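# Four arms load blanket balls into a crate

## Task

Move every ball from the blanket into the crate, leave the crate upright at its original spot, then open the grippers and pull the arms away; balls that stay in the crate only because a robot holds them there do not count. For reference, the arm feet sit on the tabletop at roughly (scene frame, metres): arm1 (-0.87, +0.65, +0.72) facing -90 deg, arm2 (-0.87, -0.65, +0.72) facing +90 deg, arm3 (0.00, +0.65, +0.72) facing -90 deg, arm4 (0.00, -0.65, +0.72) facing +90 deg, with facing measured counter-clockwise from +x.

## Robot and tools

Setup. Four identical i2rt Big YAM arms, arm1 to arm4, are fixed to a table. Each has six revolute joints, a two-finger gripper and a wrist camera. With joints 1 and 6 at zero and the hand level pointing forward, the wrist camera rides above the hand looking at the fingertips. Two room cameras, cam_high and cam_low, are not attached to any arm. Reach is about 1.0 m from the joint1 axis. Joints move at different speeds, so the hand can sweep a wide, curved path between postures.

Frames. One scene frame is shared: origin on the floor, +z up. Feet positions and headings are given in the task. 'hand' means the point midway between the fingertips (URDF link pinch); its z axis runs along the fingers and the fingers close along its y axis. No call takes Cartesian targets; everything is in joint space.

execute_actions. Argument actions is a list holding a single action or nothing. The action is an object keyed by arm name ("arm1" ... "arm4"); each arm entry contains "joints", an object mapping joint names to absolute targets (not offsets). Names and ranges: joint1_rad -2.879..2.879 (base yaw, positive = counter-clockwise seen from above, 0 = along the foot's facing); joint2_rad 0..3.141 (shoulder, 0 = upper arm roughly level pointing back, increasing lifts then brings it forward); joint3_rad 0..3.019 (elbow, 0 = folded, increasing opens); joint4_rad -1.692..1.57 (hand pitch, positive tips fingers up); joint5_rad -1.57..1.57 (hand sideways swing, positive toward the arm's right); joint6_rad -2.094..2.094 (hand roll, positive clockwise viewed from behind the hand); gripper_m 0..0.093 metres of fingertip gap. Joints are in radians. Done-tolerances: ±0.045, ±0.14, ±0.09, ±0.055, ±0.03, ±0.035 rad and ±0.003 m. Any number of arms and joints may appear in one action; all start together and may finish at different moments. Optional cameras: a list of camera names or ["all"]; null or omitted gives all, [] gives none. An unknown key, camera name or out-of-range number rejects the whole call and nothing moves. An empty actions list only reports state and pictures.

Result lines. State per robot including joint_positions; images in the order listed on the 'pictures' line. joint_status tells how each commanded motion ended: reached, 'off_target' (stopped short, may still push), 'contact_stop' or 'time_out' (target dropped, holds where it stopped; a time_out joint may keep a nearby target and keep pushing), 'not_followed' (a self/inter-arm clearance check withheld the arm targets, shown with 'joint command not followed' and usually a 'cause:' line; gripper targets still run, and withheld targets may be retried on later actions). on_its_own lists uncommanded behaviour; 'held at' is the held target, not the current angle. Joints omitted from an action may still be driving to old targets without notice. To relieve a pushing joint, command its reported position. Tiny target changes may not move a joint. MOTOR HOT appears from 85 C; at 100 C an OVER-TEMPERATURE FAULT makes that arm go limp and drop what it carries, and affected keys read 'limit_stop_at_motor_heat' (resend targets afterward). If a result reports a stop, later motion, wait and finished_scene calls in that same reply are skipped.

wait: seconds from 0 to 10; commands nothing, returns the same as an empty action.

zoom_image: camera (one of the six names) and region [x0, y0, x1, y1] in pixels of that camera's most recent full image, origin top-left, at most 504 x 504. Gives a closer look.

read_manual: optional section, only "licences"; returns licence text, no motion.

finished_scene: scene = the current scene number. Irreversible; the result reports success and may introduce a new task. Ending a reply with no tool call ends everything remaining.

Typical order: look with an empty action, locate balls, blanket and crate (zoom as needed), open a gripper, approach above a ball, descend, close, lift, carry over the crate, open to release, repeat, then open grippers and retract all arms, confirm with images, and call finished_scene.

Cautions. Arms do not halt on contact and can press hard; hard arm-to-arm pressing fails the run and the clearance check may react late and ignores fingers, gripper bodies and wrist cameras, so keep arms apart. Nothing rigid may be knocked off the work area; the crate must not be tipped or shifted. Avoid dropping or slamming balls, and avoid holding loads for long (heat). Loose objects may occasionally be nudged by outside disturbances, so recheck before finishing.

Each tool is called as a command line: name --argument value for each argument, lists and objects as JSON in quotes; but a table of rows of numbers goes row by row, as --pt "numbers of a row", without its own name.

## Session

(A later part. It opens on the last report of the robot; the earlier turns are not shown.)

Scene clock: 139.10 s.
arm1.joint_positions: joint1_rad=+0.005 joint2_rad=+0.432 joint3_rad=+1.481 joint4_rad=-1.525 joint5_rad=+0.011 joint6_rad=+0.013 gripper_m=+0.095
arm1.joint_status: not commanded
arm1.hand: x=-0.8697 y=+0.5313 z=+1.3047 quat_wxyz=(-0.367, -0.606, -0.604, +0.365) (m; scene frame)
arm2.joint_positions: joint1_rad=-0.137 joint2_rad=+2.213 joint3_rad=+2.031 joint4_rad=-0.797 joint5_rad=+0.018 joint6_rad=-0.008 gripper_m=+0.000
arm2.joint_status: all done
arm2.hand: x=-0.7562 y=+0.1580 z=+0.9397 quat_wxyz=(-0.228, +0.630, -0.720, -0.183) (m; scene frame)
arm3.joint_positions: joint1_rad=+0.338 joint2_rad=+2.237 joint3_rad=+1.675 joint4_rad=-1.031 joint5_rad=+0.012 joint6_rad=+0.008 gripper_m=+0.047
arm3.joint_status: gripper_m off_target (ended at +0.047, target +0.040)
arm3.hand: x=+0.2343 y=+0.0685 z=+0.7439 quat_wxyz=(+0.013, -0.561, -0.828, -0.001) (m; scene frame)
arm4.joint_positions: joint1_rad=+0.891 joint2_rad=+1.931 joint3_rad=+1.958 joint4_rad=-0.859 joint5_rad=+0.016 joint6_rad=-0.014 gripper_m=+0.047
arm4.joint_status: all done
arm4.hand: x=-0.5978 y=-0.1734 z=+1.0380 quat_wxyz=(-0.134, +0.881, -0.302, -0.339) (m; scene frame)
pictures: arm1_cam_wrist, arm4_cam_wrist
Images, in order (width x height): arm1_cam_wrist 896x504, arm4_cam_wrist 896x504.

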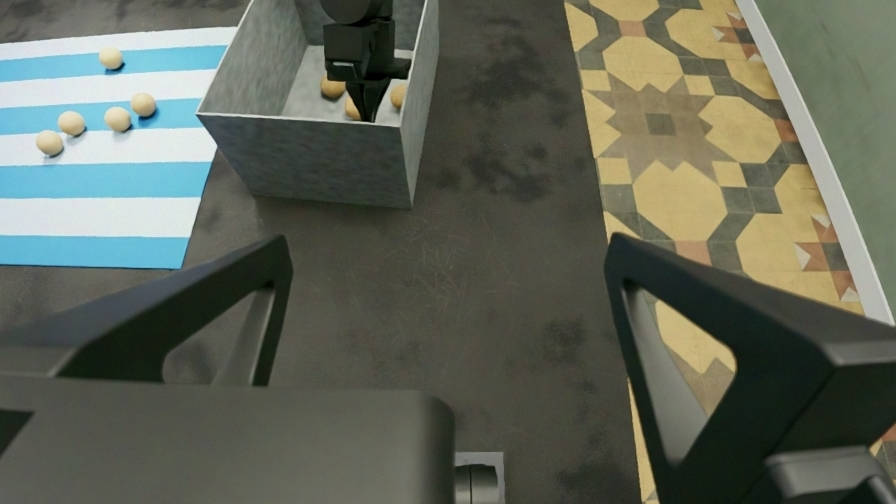

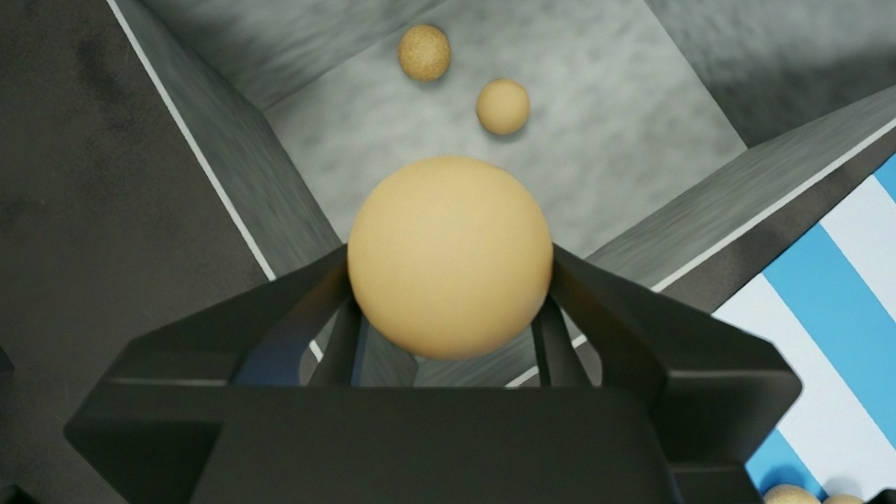

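execute_actions --actions '[{"arm4":{"joints":{"gripper_m":0.093}},"arm2":{"joints":{"joint2_rad":1.6,"joint3_rad":1.7,"gripper_m":0.093}},"arm3":{"joints":{"joint1_rad":-0.87,"joint2_rad":1.3,"joint3_rad":1.5,"joint4_rad":-1.0}}}]' --cameras '[]'

execute_actions --actions '[{"arm4":{"joints":{"joint1_rad":0.204,"joint2_rad":1.3,"joint3_rad":1.5,"joint4_rad":-0.94}},"arm3":{"joints":{"joint2_rad":2.14,"joint3_rad":2.14,"joint4_rad":-0.753}}}]' --cameras '[]'

execute_actions --actions '[{"arm4":{"joints":{"joint2_rad":1.69,"joint3_rad":1.06}},"arm3":{"joints":{"gripper_m":0.093}},"arm2":{"joints":{"joint1_rad":-0.831,"joint3_rad":1.96,"joint4_rad":-0.34}}}]' --cameras '[]'

execute_actions --actions '[{"arm3":{"joints":{"joint1_rad":0.39,"joint2_rad":1.5,"joint3_rad":1.8,"joint4_rad":-1.0}},"arm2":{"joints":{"joint2_rad":2.42}}}]' --cameras '["arm2_cam_wrist","arm4_cam_wrist","cam_high"]'

Scene clock: 149.40 s.
arm1.joint_positions: joint1_rad=+0.005 joint2_rad=+0.432 joint3_rad=+1.481 joint4_rad=-1.525 joint5_rad=+0.011 joint6_rad=+0.013 gripper_m=+0.095
arm1.joint_status: not commanded
arm1.hand: x=-0.8697 y=+0.5313 z=+1.3047 quat_wxyz=(-0.367, -0.606, -0.604, +0.365) (m; scene frame)
arm2.joint_positions: joint1_rad=-0.145 joint2_rad=+1.581 joint3_rad=+1.695 joint4_rad=-0.776 joint5_rad=+0.020 joint6_rad=-0.007 gripper_m=+0.093
arm2.joint_status: all done
arm2.hand: x=-0.7723 y=+0.0099 z=+1.2204 quat_wxyz=(-0.340, +0.588, -0.679, -0.278) (m; scene frame)
arm3.joint_positions: joint1_rad=-0.872 joint2_rad=+1.303 joint3_rad=+1.490 joint4_rad=-0.997 joint5_rad=+0.018 joint6_rad=+0.008 gripper_m=+0.047
arm3.joint_status: all done
arm3.hand: x=-0.3921 y=+0.2910 z=+1.2139 quat_wxyz=(-0.129, -0.867, -0.333, +0.349) (m; scene frame)
arm4.joint_positions: joint1_rad=+0.891 joint2_rad=+1.931 joint3_rad=+1.958 joint4_rad=-0.859 joint5_rad=+0.016 joint6_rad=-0.014 gripper_m=+0.093
arm4.joint_status: all done
arm4.hand: x=-0.5978 y=-0.1734 z=+1.0380 quat_wxyz=(-0.134, +0.881, -0.302, -0.339) (m; scene frame)
pictures: none
No camera images: the call's "cameras" was empty. Leave "cameras" out to get every camera's image.

Scene clock: 151.27 s.
arm1.joint_positions: joint1_rad=+0.005 joint2_rad=+0.432 joint3_rad=+1.481 joint4_rad=-1.525 joint5_rad=+0.011 joint6_rad=+0.013 gripper_m=+0.095
arm1.joint_status: not commanded
arm1.hand: x=-0.8697 y=+0.5313 z=+1.3047 quat_wxyz=(-0.367, -0.606, -0.604, +0.365) (m; scene frame)
arm2.joint_positions: joint1_rad=-0.145 joint2_rad=+1.581 joint3_rad=+1.695 joint4_rad=-0.776 joint5_rad=+0.020 joint6_rad=-0.007 gripper_m=+0.093
arm2.joint_status: not commanded
arm2.hand: x=-0.7723 y=+0.0099 z=+1.2204 quat_wxyz=(-0.340, +0.588, -0.679, -0.278) (m; scene frame)
arm3.joint_positions: joint1_rad=-0.872 joint2_rad=+2.150 joint3_rad=+2.083 joint4_rad=-0.762 joint5_rad=+0.018 joint6_rad=+0.008 gripper_m=+0.047
arm3.joint_status: all done
arm3.hand: x=-0.6130 y=+0.0861 z=+1.0110 quat_wxyz=(-0.126, -0.870, -0.334, +0.340) (m; scene frame)
arm4.joint_positions: joint1_rad=+0.198 joint2_rad=+1.285 joint3_rad=+1.510 joint4_rad=-0.931 joint5_rad=+0.019 joint6_rad=-0.014 gripper_m=+0.093
arm4.joint_status: all done
arm4.hand: x=-0.1071 y=-0.1258 z=+1.1885 quat_wxyz=(-0.278, +0.705, -0.569, -0.320) (m; scene frame)
pictures: none
No camera images: the call's "cameras" was empty. Leave "cameras" out to get every camera's image.

Scene clock: 152.77 s.
arm1.joint_positions: joint1_rad=+0.005 joint2_rad=+0.432 joint3_rad=+1.481 joint4_rad=-1.525 joint5_rad=+0.011 joint6_rad=+0.013 gripper_m=+0.095
arm1.joint_status: not commanded
arm1.hand: x=-0.8697 y=+0.5313 z=+1.3047 quat_wxyz=(-0.367, -0.606, -0.604, +0.365) (m; scene frame)
arm2.joint_positions: joint1_rad=-0.838 joint2_rad=+1.600 joint3_rad=+1.935 joint4_rad=-0.356 joint5_rad=+0.016 joint6_rad=-0.006 gripper_m=+0.093
arm2.joint_status: all done
arm2.hand: x=-0.3455 y=-0.1782 z=+1.4493 quat_wxyz=(-0.657, +0.254, -0.667, -0.243) (m; scene frame)
arm3.joint_positions: joint1_rad=-0.872 joint2_rad=+2.150 joint3_rad=+2.083 joint4_rad=-0.762 joint5_rad=+0.018 joint6_rad=+0.008 gripper_m=+0.093
arm3.joint_status: all done
arm3.hand: x=-0.6130 y=+0.0861 z=+1.0110 quat_wxyz=(-0.126, -0.870, -0.334, +0.340) (m; scene frame)
arm4.joint_positions: joint1_rad=+0.198 joint2_rad=+1.709 joint3_rad=+1.037 joint4_rad=-0.940 joint5_rad=+0.019 joint6_rad=-0.014 gripper_m=+0.093
arm4.joint_status: all done
arm4.hand: x=-0.0842 y=-0.2286 z=+0.7615 quat_wxyz=(+0.001, +0.780, -0.625, +0.019) (m; scene frame)
pictures: none
No camera images: the call's "cameras" was empty. Leave "cameras" out to get every camera's image.

Scene clock: 154.47 s.
arm1.joint_positions: joint1_rad=+0.005 joint2_rad=+0.432 joint3_rad=+1.481 joint4_rad=-1.525 joint5_rad=+0.011 joint6_rad=+0.013 gripper_m=+0.095
arm1.joint_status: not commanded
arm1.hand: x=-0.8697 y=+0.5313 z=+1.3047 quat_wxyz=(-0.367, -0.606, -0.604, +0.365) (m; scene frame)
arm2.joint_positions: joint1_rad=-0.838 joint2_rad=+2.435 joint3_rad=+1.925 joint4_rad=-0.336 joint5_rad=+0.016 joint6_rad=-0.006 gripper_m=+0.093
arm2.joint_status: all done
arm2.hand: x=-0.2362 y=-0.0826 z=+0.7768 quat_wxyz=(-0.336, +0.336, -0.872, -0.118) (m; scene frame)
arm3.joint_positions: joint1_rad=+0.396 joint2_rad=+1.503 joint3_rad=+1.797 joint4_rad=-0.992 joint5_rad=+0.011 joint6_rad=+0.008 gripper_m=+0.093
arm3.joint_status: all done
arm3.hand: x=+0.2646 y=+0.0916 z=+1.2727 quat_wxyz=(-0.356, -0.488, -0.763, +0.229) (m; scene frame)
arm4.joint_positions: joint1_rad=+0.198 joint2_rad=+1.709 joint3_rad=+1.037 joint4_rad=-0.940 joint5_rad=+0.019 joint6_rad=-0.014 gripper_m=+0.093
arm4.joint_status: not commanded
arm4.hand: x=-0.0842 y=-0.2286 z=+0.7615 quat_wxyz=(+0.001, +0.780, -0.625, +0.019) (m; scene frame)
pictures: arm2_cam_wrist, arm4_cam_wrist, cam_high
Images, in order (width x height): arm2_cam_wrist 896x504, arm4_cam_wrist 896x504, cam_high 896x504.

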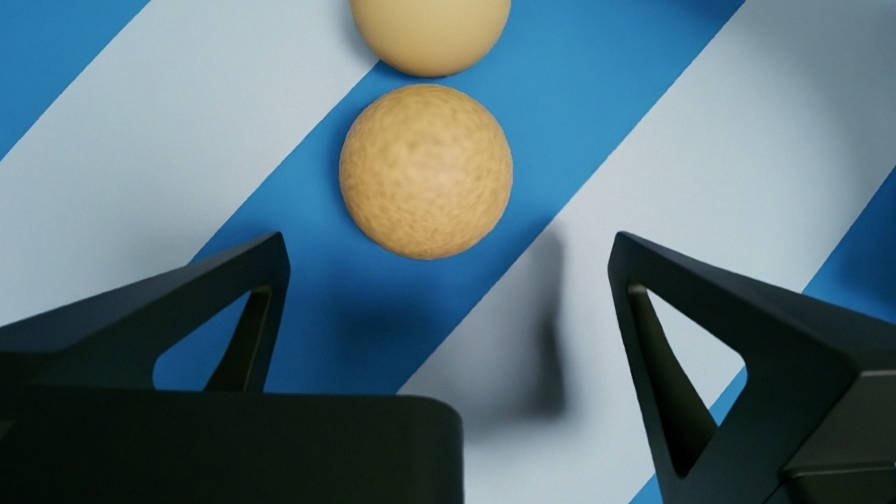

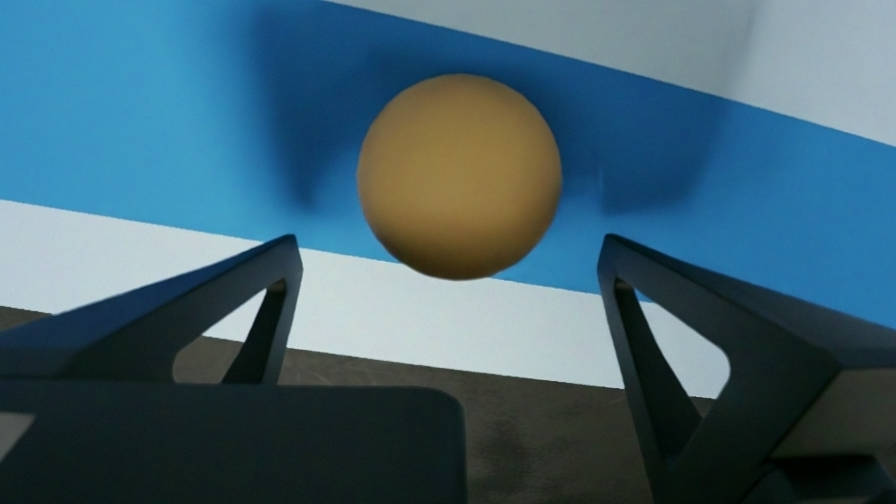

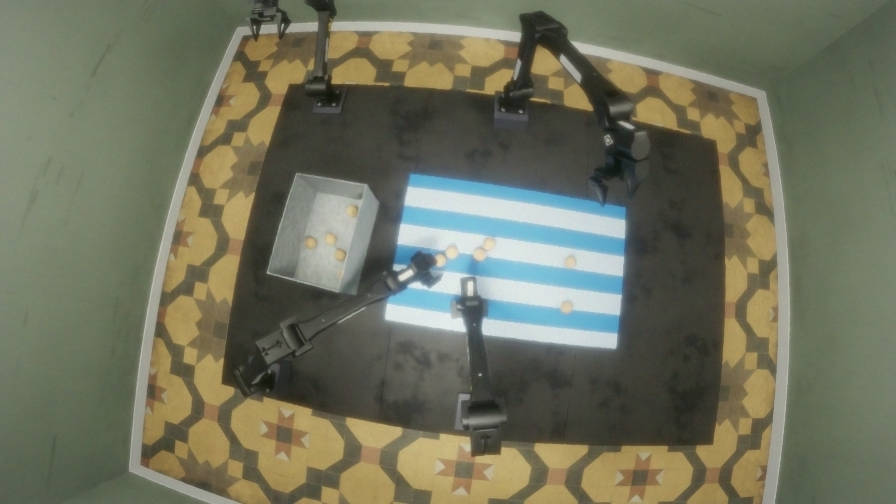

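execute_actions --actions '[{"arm4":{"joints":{"joint2_rad":1.76,"joint4_rad":-0.83}},"arm3":{"joints":{"joint2_rad":2.42,"joint3_rad":2.18,"joint4_rad":-1.29}},"arm2":{"joints":{"joint1_rad":-0.825,"joint2_rad":2.59,"joint3_rad":2.16,"joint4_rad":-0.407}}}]' --cameras '["arm2_cam_wrist","arm3_cam_wrist","arm4_cam_wrist"]'

Scene clock: 160.70 s.
arm1.joint_positions: joint1_rad=+0.005 joint2_rad=+0.432 joint3_rad=+1.481 joint4_rad=-1.525 joint5_rad=+0.011 joint6_rad=+0.013 gripper_m=+0.095
arm1.joint_status: not commanded
arm1.hand: x=-0.8697 y=+0.5313 z=+1.3047 quat_wxyz=(-0.367, -0.606, -0.604, +0.365) (m; scene frame)
arm2.joint_positions: joint1_rad=-0.835 joint2_rad=+2.559 joint3_rad=+2.120 joint4_rad=-0.401 joint5_rad=+0.016 joint6_rad=-0.006 gripper_m=+0.093
arm2.joint_status: all done
arm2.hand: x=-0.2120 y=-0.0576 z=+0.7588 quat_wxyz=(-0.338, +0.337, -0.871, -0.120) (m; scene frame)
arm3.joint_positions: joint1_rad=+0.396 joint2_rad=+2.418 joint3_rad=+2.154 joint4_rad=-1.285 joint5_rad=+0.012 joint6_rad=+0.008 gripper_m=+0.093
arm3.joint_status: all done
arm3.hand: x=+0.3097 y=-0.0051 z=+0.7920 quat_wxyz=(-0.006, -0.537, -0.843, +0.011) (m; scene frame)
arm4.joint_positions: joint1_rad=+0.198 joint2_rad=+1.742 joint3_rad=+1.037 joint4_rad=-0.841 joint5_rad=+0.019 joint6_rad=-0.014 gripper_m=+0.093
arm4.joint_status: all done
arm4.hand: x=-0.0883 y=-0.2086 z=+0.7478 quat_wxyz=(-0.020, +0.780, -0.625, -0.007) (m; scene frame)
pictures: arm2_cam_wrist, arm3_cam_wrist, arm4_cam_wrist
Images, in order (width x height): arm2_cam_wrist 896x504, arm3_cam_wrist 896x504, arm4_cam_wrist 896x504.

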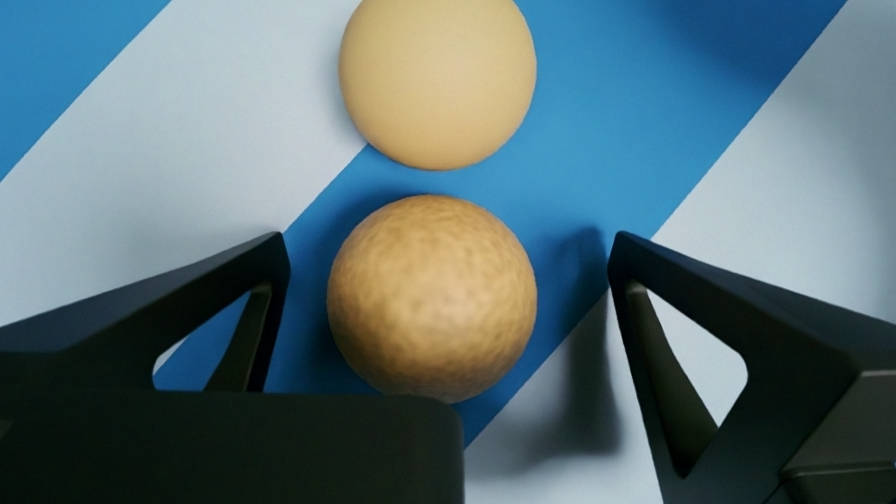

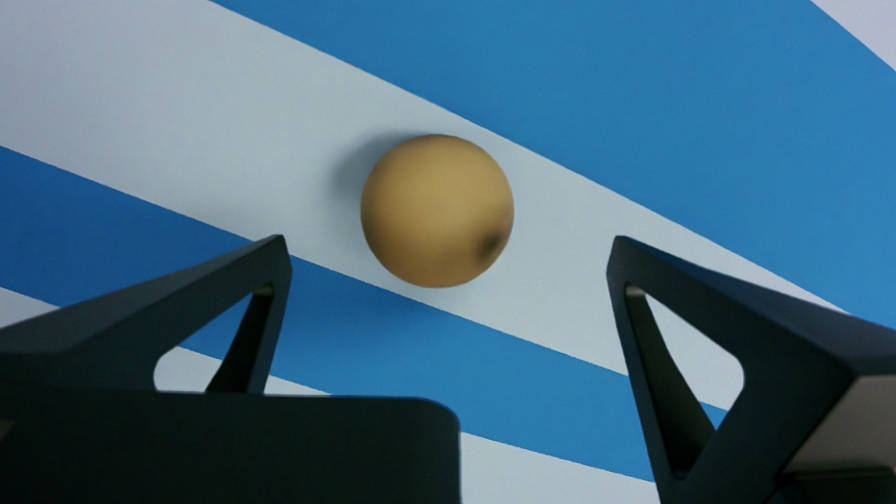

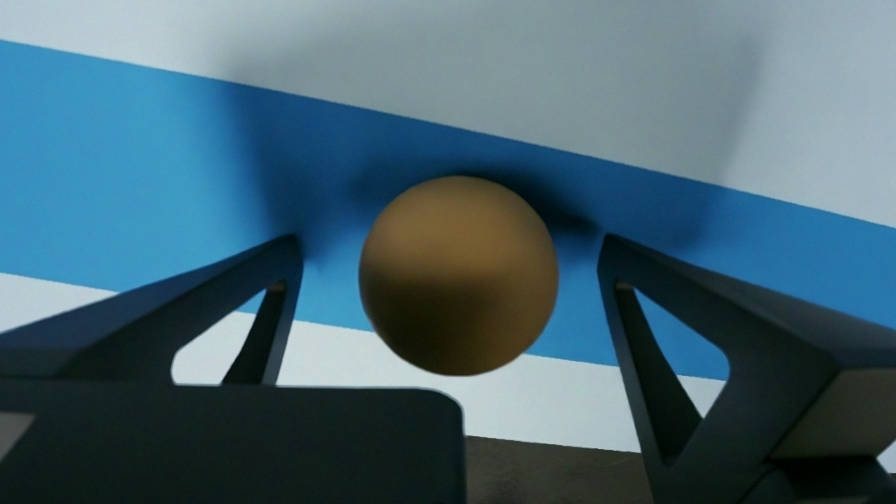

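execute_actions --actions '[{"arm4":{"joints":{"gripper_m":0.04}},"arm3":{"joints":{"joint2_rad":2.483}},"arm2":{"joints":{"joint4_rad":-0.47}}}]' --cameras '["arm3_cam_wrist"]'

execute_actions --actions '[{"arm4":{"joints":{"joint1_rad":0.0,"joint2_rad":1.39,"joint3_rad":1.5,"joint4_rad":-0.86}},"arm3":{"joints":{"gripper_m":0.04}},"arm2":{"joints":{"gripper_m":0.04}}}]' --cameras '["arm2_cam_wrist","arm3_cam_wrist"]'

Scene clock: 165.07 s.
arm1.joint_positions: joint1_rad=+0.005 joint2_rad=+0.432 joint3_rad=+1.481 joint4_rad=-1.525 joint5_rad=+0.011 joint6_rad=+0.013 gripper_m=+0.095
arm1.joint_status: not commanded
arm1.hand: x=-0.8697 y=+0.5313 z=+1.3047 quat_wxyz=(-0.367, -0.606, -0.604, +0.365) (m; scene frame)
arm2.joint_positions: joint1_rad=-0.835 joint2_rad=+2.559 joint3_rad=+2.128 joint4_rad=-0.453 joint5_rad=+0.016 joint6_rad=-0.006 gripper_m=+0.093
arm2.joint_status: all done
arm2.hand: x=-0.2171 y=-0.0623 z=+0.7544 quat_wxyz=(-0.319, +0.339, -0.878, -0.112) (m; scene frame)
arm3.joint_positions: joint1_rad=+0.396 joint2_rad=+2.486 joint3_rad=+2.154 joint4_rad=-1.285 joint5_rad=+0.012 joint6_rad=+0.008 gripper_m=+0.093
arm3.joint_status: all done
arm3.hand: x=+0.3047 y=+0.0053 z=+0.7446 quat_wxyz=(+0.023, -0.537, -0.843, -0.007) (m; scene frame)
arm4.joint_positions: joint1_rad=+0.198 joint2_rad=+1.742 joint3_rad=+1.037 joint4_rad=-0.841 joint5_rad=+0.018 joint6_rad=-0.014 gripper_m=+0.047
arm4.joint_status: gripper_m off_target (ended at +0.047, target +0.040)
arm4.hand: x=-0.0884 y=-0.2086 z=+0.7478 quat_wxyz=(-0.020, +0.780, -0.625, -0.007) (m; scene frame)
pictures: arm3_cam_wrist
Images, in order (width x height): arm3_cam_wrist 896x504.

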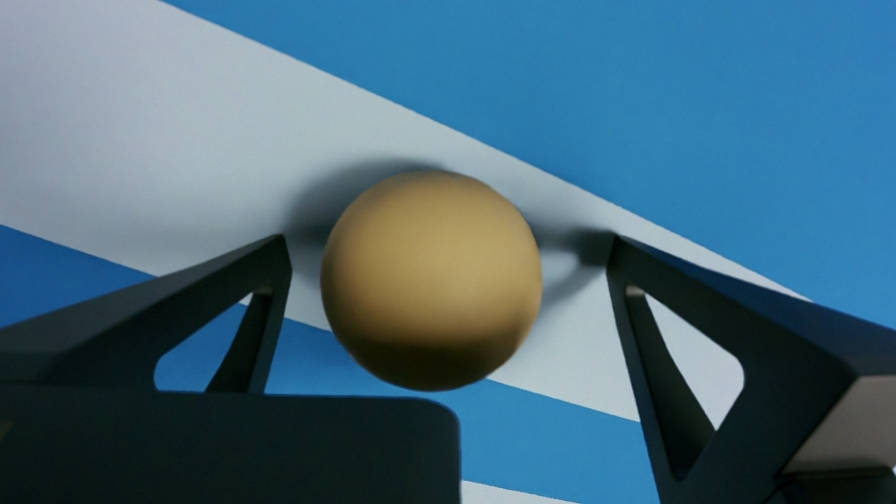

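Scene clock: 166.70 s.
arm1.joint_positions: joint1_rad=+0.005 joint2_rad=+0.432 joint3_rad=+1.481 joint4_rad=-1.525 joint5_rad=+0.011 joint6_rad=+0.013 gripper_m=+0.095
arm1.joint_status: not commanded
arm1.hand: x=-0.8697 y=+0.5313 z=+1.3047 quat_wxyz=(-0.367, -0.606, -0.604, +0.365) (m; scene frame)
arm2.joint_positions: joint1_rad=-0.834 joint2_rad=+2.559 joint3_rad=+2.128 joint4_rad=-0.454 joint5_rad=+0.016 joint6_rad=-0.006 gripper_m=+0.047
arm2.joint_status: gripper_m off_target (ended at +0.047, target +0.040)
arm2.hand: x=-0.2175 y=-0.0622 z=+0.7543 quat_wxyz=(-0.318, +0.340, -0.878, -0.112) (m; scene frame)
arm3.joint_positions: joint1_rad=+0.396 joint2_rad=+2.486 joint3_rad=+2.154 joint4_rad=-1.285 joint5_rad=+0.012 joint6_rad=+0.008 gripper_m=+0.047
arm3.joint_status: gripper_m off_target (ended at +0.047, target +0.040)
arm3.hand: x=+0.3047 y=+0.0053 z=+0.7446 quat_wxyz=(+0.023, -0.537, -0.843, -0.007) (m; scene frame)
arm4.joint_positions: joint1_rad=-0.003 joint2_rad=+1.389 joint3_rad=+1.490 joint4_rad=-0.858 joint5_rad=+0.017 joint6_rad=-0.014 gripper_m=+0.047
arm4.joint_status: all done
arm4.hand: x=+0.0000 y=-0.0754 z=+1.1354 quat_wxyz=(-0.291, +0.652, -0.644, -0.276) (m; scene frame)
pictures: arm2_cam_wrist, arm3_cam_wrist
Images, in order (width x height): arm2_cam_wrist 896x504, arm3_cam_wrist 896x504.

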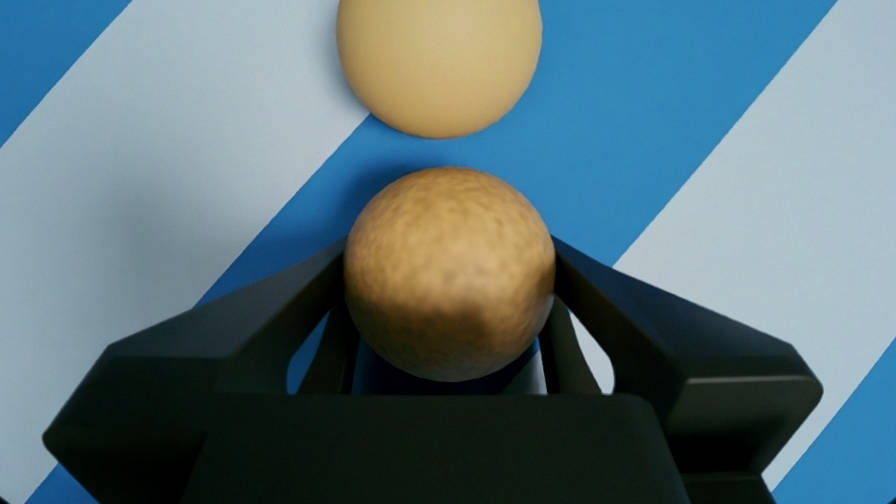

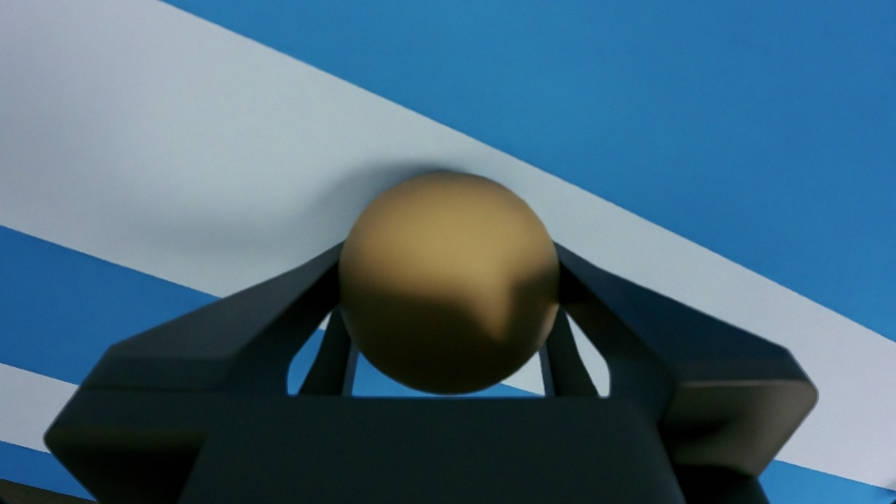

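execute_actions --actions '[{"arm4":{"joints":{"joint2_rad":1.15}},"arm3":{"joints":{"joint2_rad":1.3,"joint3_rad":1.5,"joint4_rad":-1.0}},"arm2":{"joints":{"joint2_rad":1.6,"joint3_rad":1.641,"joint4_rad":-1.168}}}]' --cameras '[]'

execute_actions --actions '[{"arm3":{"joints":{"joint1_rad":-0.87}},"arm2":{"joints":{"joint1_rad":-0.21}}}]' --cameras '[]'

execute_actions --actions '[{"arm4":{"joints":{"joint1_rad":0.886}},"arm3":{"joints":{"joint2_rad":2.14,"joint3_rad":2.14,"joint4_rad":-0.753}},"arm2":{"joints":{"joint2_rad":1.87}}}]' --cameras '[]'

execute_actions --actions '[{"arm4":{"joints":{"joint2_rad":1.93,"joint3_rad":2.03}},"arm3":{"joints":{"gripper_m":0.093}},"arm2":{"joints":{"gripper_m":0.075}}}]' --cameras '["cam_high","arm4_cam_wrist"]'

Scene clock: 174.50 s.
arm1.joint_positions: joint1_rad=+0.005 joint2_rad=+0.432 joint3_rad=+1.481 joint4_rad=-1.525 joint5_rad=+0.011 joint6_rad=+0.013 gripper_m=+0.095
arm1.joint_status: not commanded
arm1.hand: x=-0.8697 y=+0.5313 z=+1.3047 quat_wxyz=(-0.367, -0.606, -0.604, +0.365) (m; scene frame)
arm2.joint_positions: joint1_rad=-0.834 joint2_rad=+1.581 joint3_rad=+1.637 joint4_rad=-1.159 joint5_rad=+0.016 joint6_rad=-0.006 gripper_m=+0.047
arm2.joint_status: all done
arm2.hand: x=-0.4357 y=-0.2586 z=+1.1319 quat_wxyz=(-0.221, +0.351, -0.907, -0.075) (m; scene frame)
arm3.joint_positions: joint1_rad=+0.396 joint2_rad=+1.302 joint3_rad=+1.498 joint4_rad=-1.013 joint5_rad=+0.012 joint6_rad=+0.008 gripper_m=+0.047
arm3.joint_status: all done
arm3.hand: x=+0.2262 y=+0.1711 z=+1.2156 quat_wxyz=(-0.309, -0.501, -0.783, +0.200) (m; scene frame)
arm4.joint_positions: joint1_rad=-0.003 joint2_rad=+1.142 joint3_rad=+1.490 joint4_rad=-0.858 joint5_rad=+0.017 joint6_rad=-0.014 gripper_m=+0.047
arm4.joint_status: all done
arm4.hand: x=+0.0002 y=-0.1557 z=+1.2627 quat_wxyz=(-0.368, +0.611, -0.605, -0.354) (m; scene frame)
pictures: none
No camera images: the call's "cameras" was empty. Leave "cameras" out to get every camera's image.

Scene clock: 176.17 s.
arm1.joint_positions: joint1_rad=+0.005 joint2_rad=+0.432 joint3_rad=+1.481 joint4_rad=-1.525 joint5_rad=+0.011 joint6_rad=+0.013 gripper_m=+0.095
arm1.joint_status: not commanded
arm1.hand: x=-0.8697 y=+0.5313 z=+1.3047 quat_wxyz=(-0.367, -0.606, -0.604, +0.365) (m; scene frame)
arm2.joint_positions: joint1_rad=-0.203 joint2_rad=+1.581 joint3_rad=+1.637 joint4_rad=-1.159 joint5_rad=+0.015 joint6_rad=-0.006 gripper_m=+0.047
arm2.joint_status: all done
arm2.hand: x=-0.7507 y=-0.0767 z=+1.1302 quat_wxyz=(-0.186, +0.616, -0.753, -0.138) (m; scene frame)
arm3.joint_positions: joint1_rad=-0.874 joint2_rad=+1.307 joint3_rad=+1.498 joint4_rad=-1.013 joint5_rad=+0.014 joint6_rad=+0.008 gripper_m=+0.047
arm3.joint_status: all done
arm3.hand: x=-0.3917 y=+0.2921 z=+1.2137 quat_wxyz=(-0.129, -0.869, -0.333, +0.343) (m; scene frame)
arm4.joint_positions: joint1_rad=-0.003 joint2_rad=+1.142 joint3_rad=+1.490 joint4_rad=-0.858 joint5_rad=+0.017 joint6_rad=-0.014 gripper_m=+0.047
arm4.joint_status: not commanded
arm4.hand: x=+0.0002 y=-0.1557 z=+1.2627 quat_wxyz=(-0.368, +0.611, -0.605, -0.354) (m; scene frame)
pictures: none
No camera images: the call's "cameras" was empty. Leave "cameras" out to get every camera's image.

Scene clock: 178.03 s.
arm1.joint_positions: joint1_rad=+0.005 joint2_rad=+0.432 joint3_rad=+1.481 joint4_rad=-1.525 joint5_rad=+0.011 joint6_rad=+0.013 gripper_m=+0.095
arm1.joint_status: not commanded
arm1.hand: x=-0.8697 y=+0.5313 z=+1.3047 quat_wxyz=(-0.367, -0.606, -0.604, +0.365) (m; scene frame)
arm2.joint_positions: joint1_rad=-0.203 joint2_rad=+1.888 joint3_rad=+1.619 joint4_rad=-1.163 joint5_rad=+0.015 joint6_rad=-0.006 gripper_m=+0.047
arm2.joint_status: all done
arm2.hand: x=-0.7457 y=-0.0562 z=+0.9439 quat_wxyz=(-0.060, +0.632, -0.771, -0.036) (m; scene frame)
arm3.joint_positions: joint1_rad=-0.874 joint2_rad=+2.150 joint3_rad=+2.083 joint4_rad=-0.762 joint5_rad=+0.014 joint6_rad=+0.008 gripper_m=+0.047
arm3.joint_status: all done
arm3.hand: x=-0.6139 y=+0.0869 z=+1.0114 quat_wxyz=(-0.128, -0.870, -0.334, +0.340) (m; scene frame)
arm4.joint_positions: joint1_rad=+0.888 joint2_rad=+1.142 joint3_rad=+1.490 joint4_rad=-0.858 joint5_rad=+0.017 joint6_rad=-0.014 gripper_m=+0.047
arm4.joint_status: all done
arm4.hand: x=-0.3889 y=-0.3406 z=+1.2602 quat_wxyz=(-0.182, +0.814, -0.281, -0.475) (m; scene frame)
pictures: none
No camera images: the call's "cameras" was empty. Leave "cameras" out to get every camera's image.

Scene clock: 179.67 s.
arm1.joint_positions: joint1_rad=+0.005 joint2_rad=+0.432 joint3_rad=+1.481 joint4_rad=-1.525 joint5_rad=+0.011 joint6_rad=+0.013 gripper_m=+0.095
arm1.joint_status: not commanded
arm1.hand: x=-0.8697 y=+0.5313 z=+1.3047 quat_wxyz=(-0.367, -0.606, -0.604, +0.365) (m; scene frame)
arm2.joint_positions: joint1_rad=-0.203 joint2_rad=+1.888 joint3_rad=+1.619 joint4_rad=-1.163 joint5_rad=+0.015 joint6_rad=-0.006 gripper_m=+0.075
arm2.joint_status: all done
arm2.hand: x=-0.7457 y=-0.0562 z=+0.9439 quat_wxyz=(-0.060, +0.632, -0.771, -0.036) (m; scene frame)
arm3.joint_positions: joint1_rad=-0.874 joint2_rad=+2.150 joint3_rad=+2.083 joint4_rad=-0.762 joint5_rad=+0.014 joint6_rad=+0.008 gripper_m=+0.093
arm3.joint_status: all done
arm3.hand: x=-0.6139 y=+0.0869 z=+1.0114 quat_wxyz=(-0.128, -0.870, -0.334, +0.340) (m; scene frame)
arm4.joint_positions: joint1_rad=+0.888 joint2_rad=+1.962 joint3_rad=+1.958 joint4_rad=-0.859 joint5_rad=+0.017 joint6_rad=-0.014 gripper_m=+0.047
arm4.joint_status: all done
arm4.hand: x=-0.6001 y=-0.1685 z=+1.0151 quat_wxyz=(-0.130, +0.886, -0.305, -0.325) (m; scene frame)
pictures: arm4_cam_wrist, cam_high
Images, in order (width x height): arm4_cam_wrist 896x504, cam_high 896x504.

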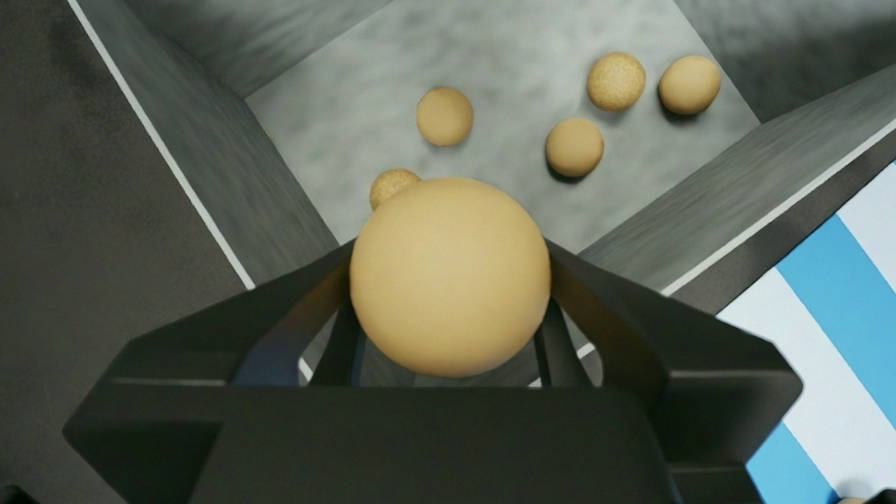

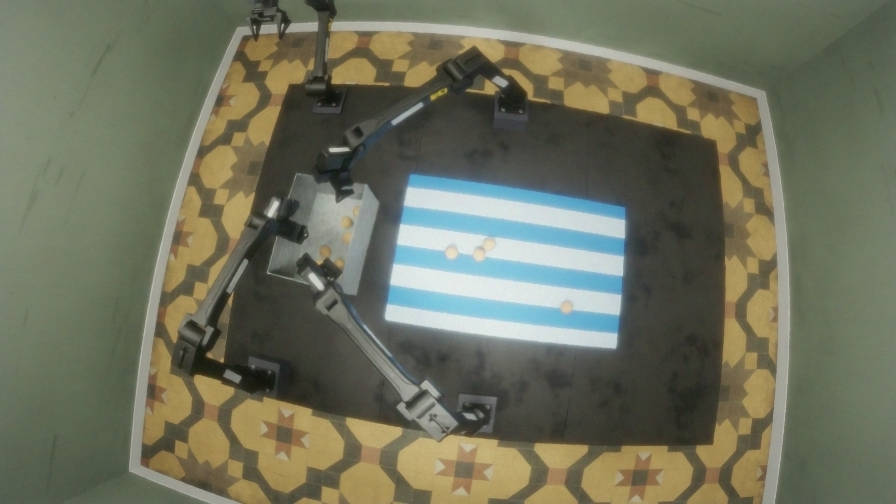

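execute_actions --actions '[{"arm4":{"joints":{"gripper_m":0.093}},"arm3":{"joints":{"joint1_rad":-0.092,"joint2_rad":1.5,"joint3_rad":1.66,"joint4_rad":-1.054,"joint6_rad":0.55}},"arm2":{"joints":{"joint2_rad":1.6,"gripper_m":0.093}}}]' --cameras '[]'

execute_actions --actions '[{"arm4":{"joints":{"joint1_rad":-0.583,"joint2_rad":1.1,"joint3_rad":1.48,"joint4_rad":-1.083}},"arm3":{"joints":{"joint2_rad":2.145}}}]' --cameras '[]'

execute_actions --actions '[{"arm4":{"joints":{"joint2_rad":1.93}},"arm2":{"joints":{"joint1_rad":-0.83,"joint2_rad":2.0,"joint3_rad":2.16,"joint4_rad":-0.26}}}]' --cameras '[]'

execute_actions --actions '[{"arm2":{"joints":{"joint2_rad":2.56}}}]' --cameras '["arm2_cam_wrist","arm3_cam_wrist","arm4_cam_wrist","cam_high"]'

Scene clock: 191.73 s.
arm1.joint_positions: joint1_rad=+0.005 joint2_rad=+0.432 joint3_rad=+1.481 joint4_rad=-1.525 joint5_rad=+0.011 joint6_rad=+0.013 gripper_m=+0.095
arm1.joint_status: not commanded
arm1.hand: x=-0.8697 y=+0.5313 z=+1.3047 quat_wxyz=(-0.367, -0.606, -0.604, +0.365) (m; scene frame)
arm2.joint_positions: joint1_rad=-0.203 joint2_rad=+1.576 joint3_rad=+1.626 joint4_rad=-1.164 joint5_rad=+0.015 joint6_rad=-0.006 gripper_m=+0.093
arm2.joint_status: all done
arm2.hand: x=-0.7515 y=-0.0806 z=+1.1274 quat_wxyz=(-0.182, +0.617, -0.754, -0.135) (m; scene frame)
arm3.joint_positions: joint1_rad=-0.087 joint2_rad=+1.503 joint3_rad=+1.657 joint4_rad=-1.046 joint5_rad=+0.010 joint6_rad=+0.542 gripper_m=+0.093
arm3.joint_status: all done
arm3.hand: x=-0.0242 y=+0.0550 z=+1.1878 quat_wxyz=(-0.285, -0.830, -0.447, +0.174) (m; scene frame)
arm4.joint_positions: joint1_rad=+0.888 joint2_rad=+1.962 joint3_rad=+1.958 joint4_rad=-0.859 joint5_rad=+0.017 joint6_rad=-0.014 gripper_m=+0.093
arm4.joint_status: all done
arm4.hand: x=-0.6001 y=-0.1685 z=+1.0151 quat_wxyz=(-0.130, +0.886, -0.305, -0.325) (m; scene frame)
pictures: none
No camera images: the call's "cameras" was empty. Leave "cameras" out to get every camera's image.

Scene clock: 193.47 s.
arm1.joint_positions: joint1_rad=+0.005 joint2_rad=+0.432 joint3_rad=+1.481 joint4_rad=-1.525 joint5_rad=+0.011 joint6_rad=+0.013 gripper_m=+0.095
arm1.joint_status: not commanded
arm1.hand: x=-0.8697 y=+0.5313 z=+1.3047 quat_wxyz=(-0.367, -0.606, -0.604, +0.365) (m; scene frame)
arm2.joint_positions: joint1_rad=-0.203 joint2_rad=+1.576 joint3_rad=+1.626 joint4_rad=-1.164 joint5_rad=+0.015 joint6_rad=-0.006 gripper_m=+0.093
arm2.joint_status: not commanded
arm2.hand: x=-0.7515 y=-0.0806 z=+1.1274 quat_wxyz=(-0.182, +0.617, -0.754, -0.135) (m; scene frame)
arm3.joint_positions: joint1_rad=-0.087 joint2_rad=+2.152 joint3_rad=+1.636 joint4_rad=-1.048 joint5_rad=+0.010 joint6_rad=+0.542 gripper_m=+0.093
arm3.joint_status: all done
arm3.hand: x=-0.0255 y=+0.0303 z=+0.7828 quat_wxyz=(+0.000, -0.880, -0.476, +0.007) (m; scene frame)
arm4.joint_positions: joint1_rad=-0.585 joint2_rad=+1.088 joint3_rad=+1.490 joint4_rad=-1.075 joint5_rad=+0.017 joint6_rad=-0.014 gripper_m=+0.093
arm4.joint_status: all done
arm4.hand: x=+0.2477 y=-0.2801 z=+1.2421 quat_wxyz=(-0.389, +0.430, -0.789, -0.202) (m; scene frame)
pictures: none
No camera images: the call's "cameras" was empty. Leave "cameras" out to get every camera's image.

Scene clock: 195.37 s.
arm1.joint_positions: joint1_rad=+0.005 joint2_rad=+0.432 joint3_rad=+1.481 joint4_rad=-1.525 joint5_rad=+0.011 joint6_rad=+0.013 gripper_m=+0.095
arm1.joint_status: not commanded
arm1.hand: x=-0.8697 y=+0.5313 z=+1.3047 quat_wxyz=(-0.367, -0.606, -0.604, +0.365) (m; scene frame)
arm2.joint_positions: joint1_rad=-0.822 joint2_rad=+2.008 joint3_rad=+2.123 joint4_rad=-0.276 joint5_rad=+0.017 joint6_rad=-0.005 gripper_m=+0.093
arm2.joint_status: all done
arm2.hand: x=-0.2357 y=-0.0623 z=+1.2712 quat_wxyz=(-0.607, +0.276, -0.709, -0.229) (m; scene frame)
arm3.joint_positions: joint1_rad=-0.087 joint2_rad=+2.152 joint3_rad=+1.636 joint4_rad=-1.048 joint5_rad=+0.010 joint6_rad=+0.542 gripper_m=+0.093
arm3.joint_status: not commanded
arm3.hand: x=-0.0255 y=+0.0303 z=+0.7828 quat_wxyz=(+0.000, -0.880, -0.476, +0.007) (m; scene frame)
arm4.joint_positions: joint1_rad=-0.585 joint2_rad=+1.947 joint3_rad=+1.472 joint4_rad=-1.076 joint5_rad=+0.017 joint6_rad=-0.014 gripper_m=+0.093
arm4.joint_status: all done
arm4.hand: x=+0.3130 y=-0.1759 z=+0.7870 quat_wxyz=(-0.016, +0.483, -0.876, -0.002) (m; scene frame)
pictures: none
No camera images: the call's "cameras" was empty. Leave "cameras" out to get every camera's image.

Scene clock: 196.87 s.
arm1.joint_positions: joint1_rad=+0.005 joint2_rad=+0.432 joint3_rad=+1.481 joint4_rad=-1.525 joint5_rad=+0.011 joint6_rad=+0.013 gripper_m=+0.095
arm1.joint_status: not commanded
arm1.hand: x=-0.8697 y=+0.5313 z=+1.3047 quat_wxyz=(-0.367, -0.606, -0.604, +0.365) (m; scene frame)
arm2.joint_positions: joint1_rad=-0.822 joint2_rad=+2.573 joint3_rad=+2.131 joint4_rad=-0.252 joint5_rad=+0.017 joint6_rad=-0.004 gripper_m=+0.093
arm2.joint_status: all done
arm2.hand: x=-0.1999 y=-0.0312 z=+0.7789 quat_wxyz=(-0.400, +0.330, -0.842, -0.147) (m; scene frame)
arm3.joint_positions: joint1_rad=-0.087 joint2_rad=+2.152 joint3_rad=+1.636 joint4_rad=-1.048 joint5_rad=+0.010 joint6_rad=+0.542 gripper_m=+0.093
arm3.joint_status: not commanded
arm3.hand: x=-0.0255 y=+0.0303 z=+0.7828 quat_wxyz=(+0.000, -0.880, -0.476, +0.007) (m; scene frame)
arm4.joint_positions: joint1_rad=-0.585 joint2_rad=+1.947 joint3_rad=+1.472 joint4_rad=-1.076 joint5_rad=+0.017 joint6_rad=-0.014 gripper_m=+0.093
arm4.joint_status: not commanded
arm4.hand: x=+0.3130 y=-0.1759 z=+0.7870 quat_wxyz=(-0.016, +0.483, -0.876, -0.002) (m; scene frame)
pictures: arm2_cam_wrist, arm3_cam_wrist, arm4_cam_wrist, cam_high
Images, in order (width x height): arm2_cam_wrist 896x504, arm3_cam_wrist 896x504, arm4_cam_wrist 896x504, cam_high 896x504.

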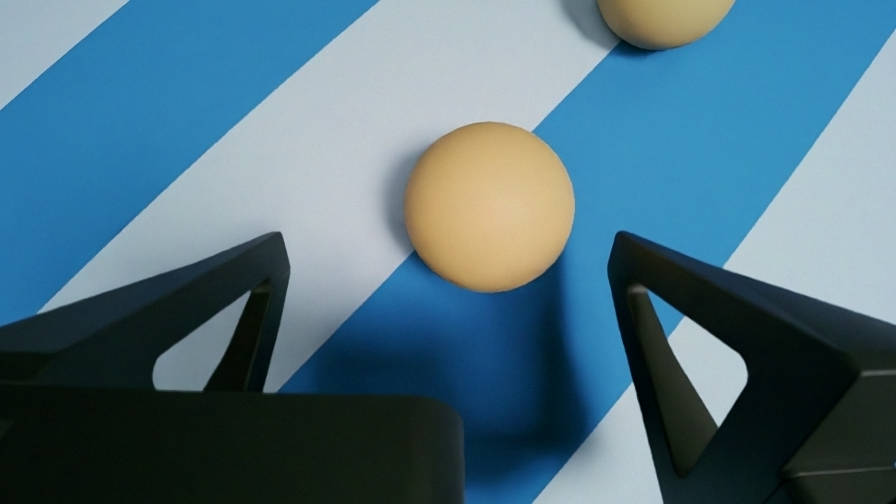

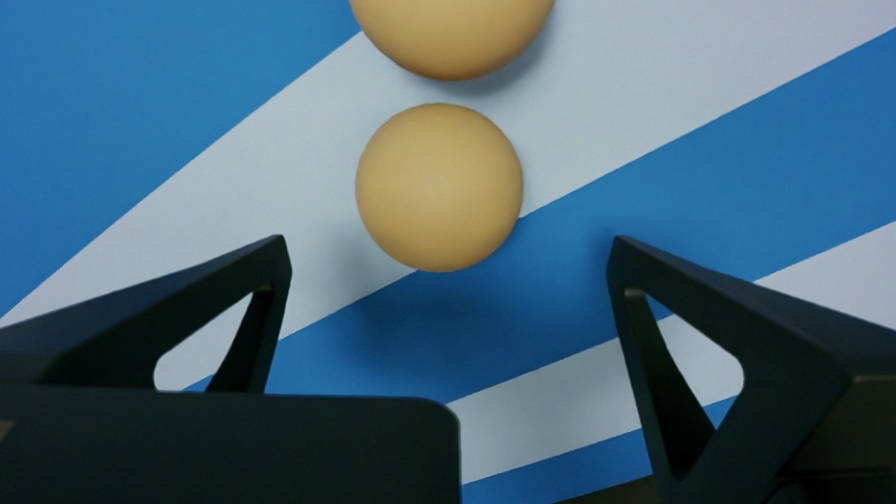

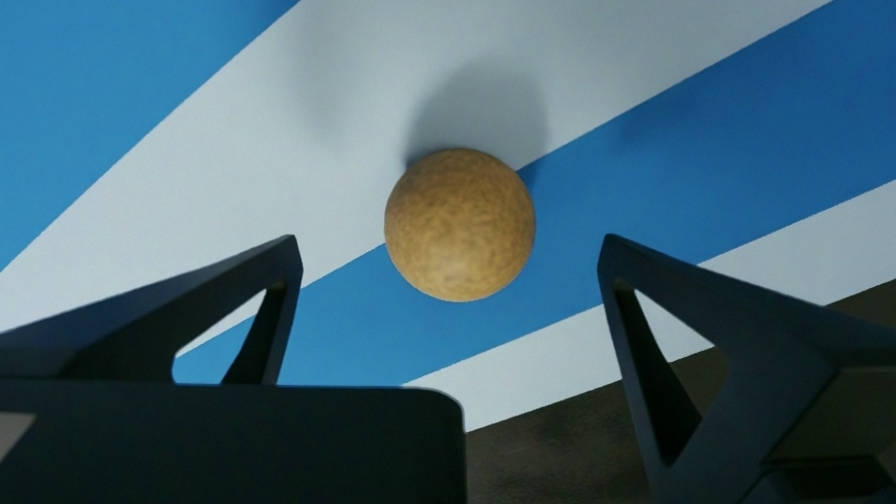

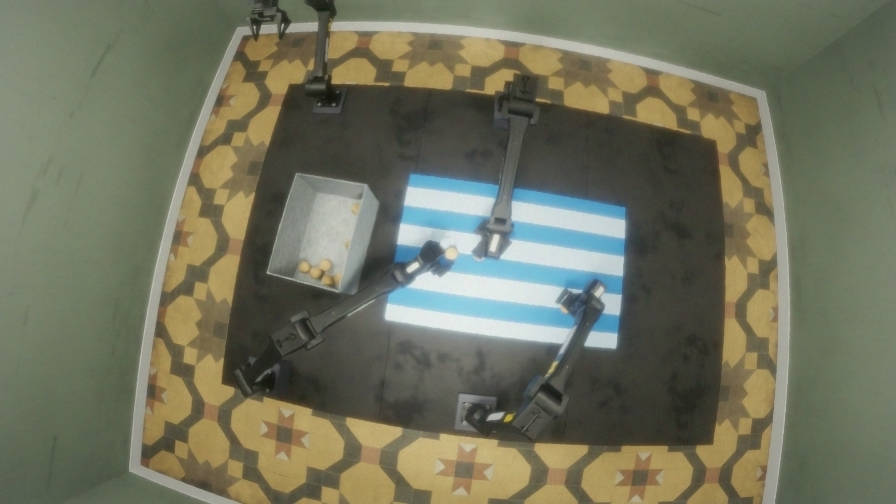

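execute_actions --actions '[{"arm4":{"joints":{"joint2_rad":2.035,"joint4_rad":-1.105}},"arm3":{"joints":{"joint2_rad":2.212,"joint4_rad":-0.995}},"arm2":{"joints":{"joint1_rad":-0.84,"joint2_rad":2.73,"joint3_rad":2.345,"joint4_rad":-0.315}}}]' --cameras '["arm2_cam_wrist","arm3_cam_wrist","arm4_cam_wrist"]'

Scene clock: 202.50 s.
arm1.joint_positions: joint1_rad=+0.005 joint2_rad=+0.432 joint3_rad=+1.481 joint4_rad=-1.525 joint5_rad=+0.011 joint6_rad=+0.013 gripper_m=+0.095
arm1.joint_status: not commanded
arm1.hand: x=-0.8697 y=+0.5313 z=+1.3047 quat_wxyz=(-0.367, -0.606, -0.604, +0.365) (m; scene frame)
arm2.joint_positions: joint1_rad=-0.833 joint2_rad=+2.691 joint3_rad=+2.310 joint4_rad=-0.306 joint5_rad=+0.017 joint6_rad=-0.004 gripper_m=+0.093
arm2.joint_status: all done
arm2.hand: x=-0.1751 y=-0.0214 z=+0.7581 quat_wxyz=(-0.403, +0.325, -0.843, -0.146) (m; scene frame)
arm3.joint_positions: joint1_rad=-0.087 joint2_rad=+2.216 joint3_rad=+1.636 joint4_rad=-1.006 joint5_rad=+0.010 joint6_rad=+0.542 gripper_m=+0.093
arm3.joint_status: all done
arm3.hand: x=-0.0255 y=+0.0311 z=+0.7441 quat_wxyz=(+0.009, -0.880, -0.476, +0.001) (m; scene frame)
arm4.joint_positions: joint1_rad=-0.585 joint2_rad=+2.022 joint3_rad=+1.472 joint4_rad=-1.097 joint5_rad=+0.017 joint6_rad=-0.014 gripper_m=+0.093
arm4.joint_status: all done
arm4.hand: x=+0.3056 y=-0.1868 z=+0.7467 quat_wxyz=(+0.026, +0.483, -0.875, +0.021) (m; scene frame)
pictures: arm2_cam_wrist, arm3_cam_wrist, arm4_cam_wrist
Images, in order (width x height): arm2_cam_wrist 896x504, arm3_cam_wrist 896x504, arm4_cam_wrist 896x504.

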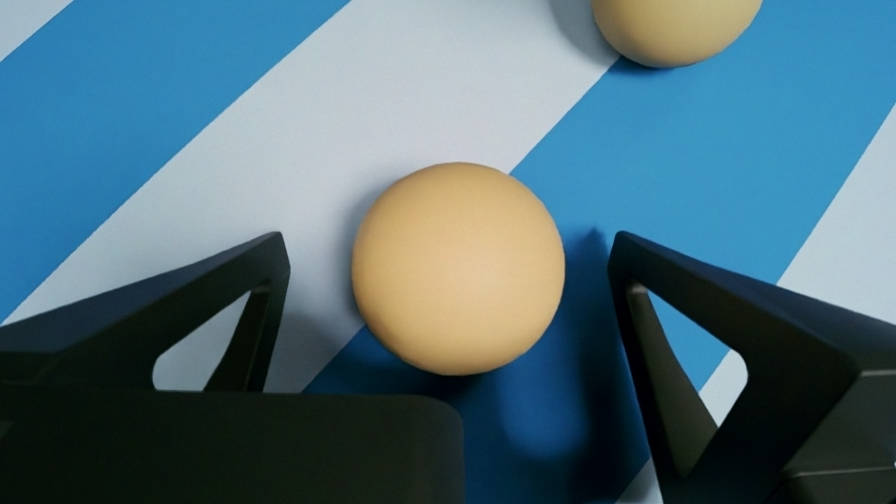

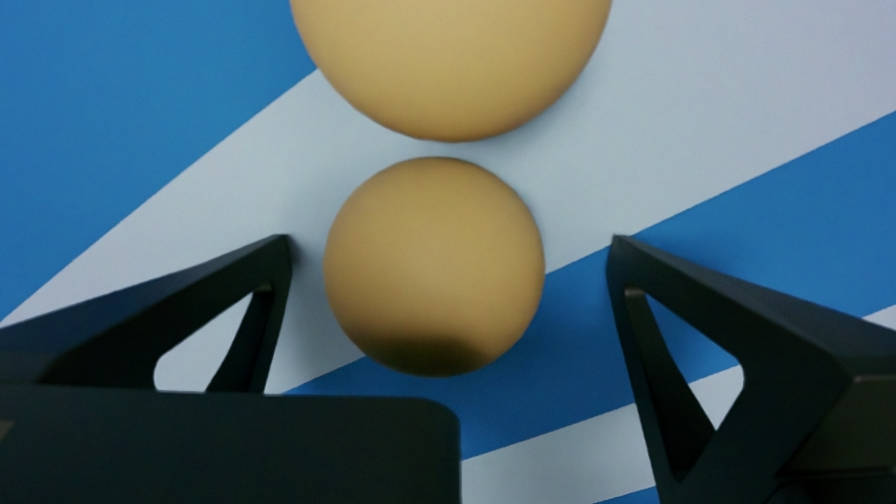

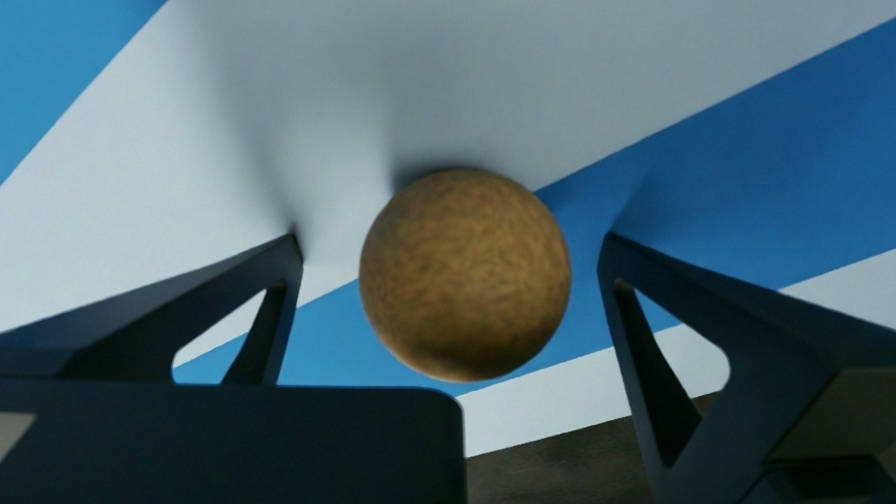

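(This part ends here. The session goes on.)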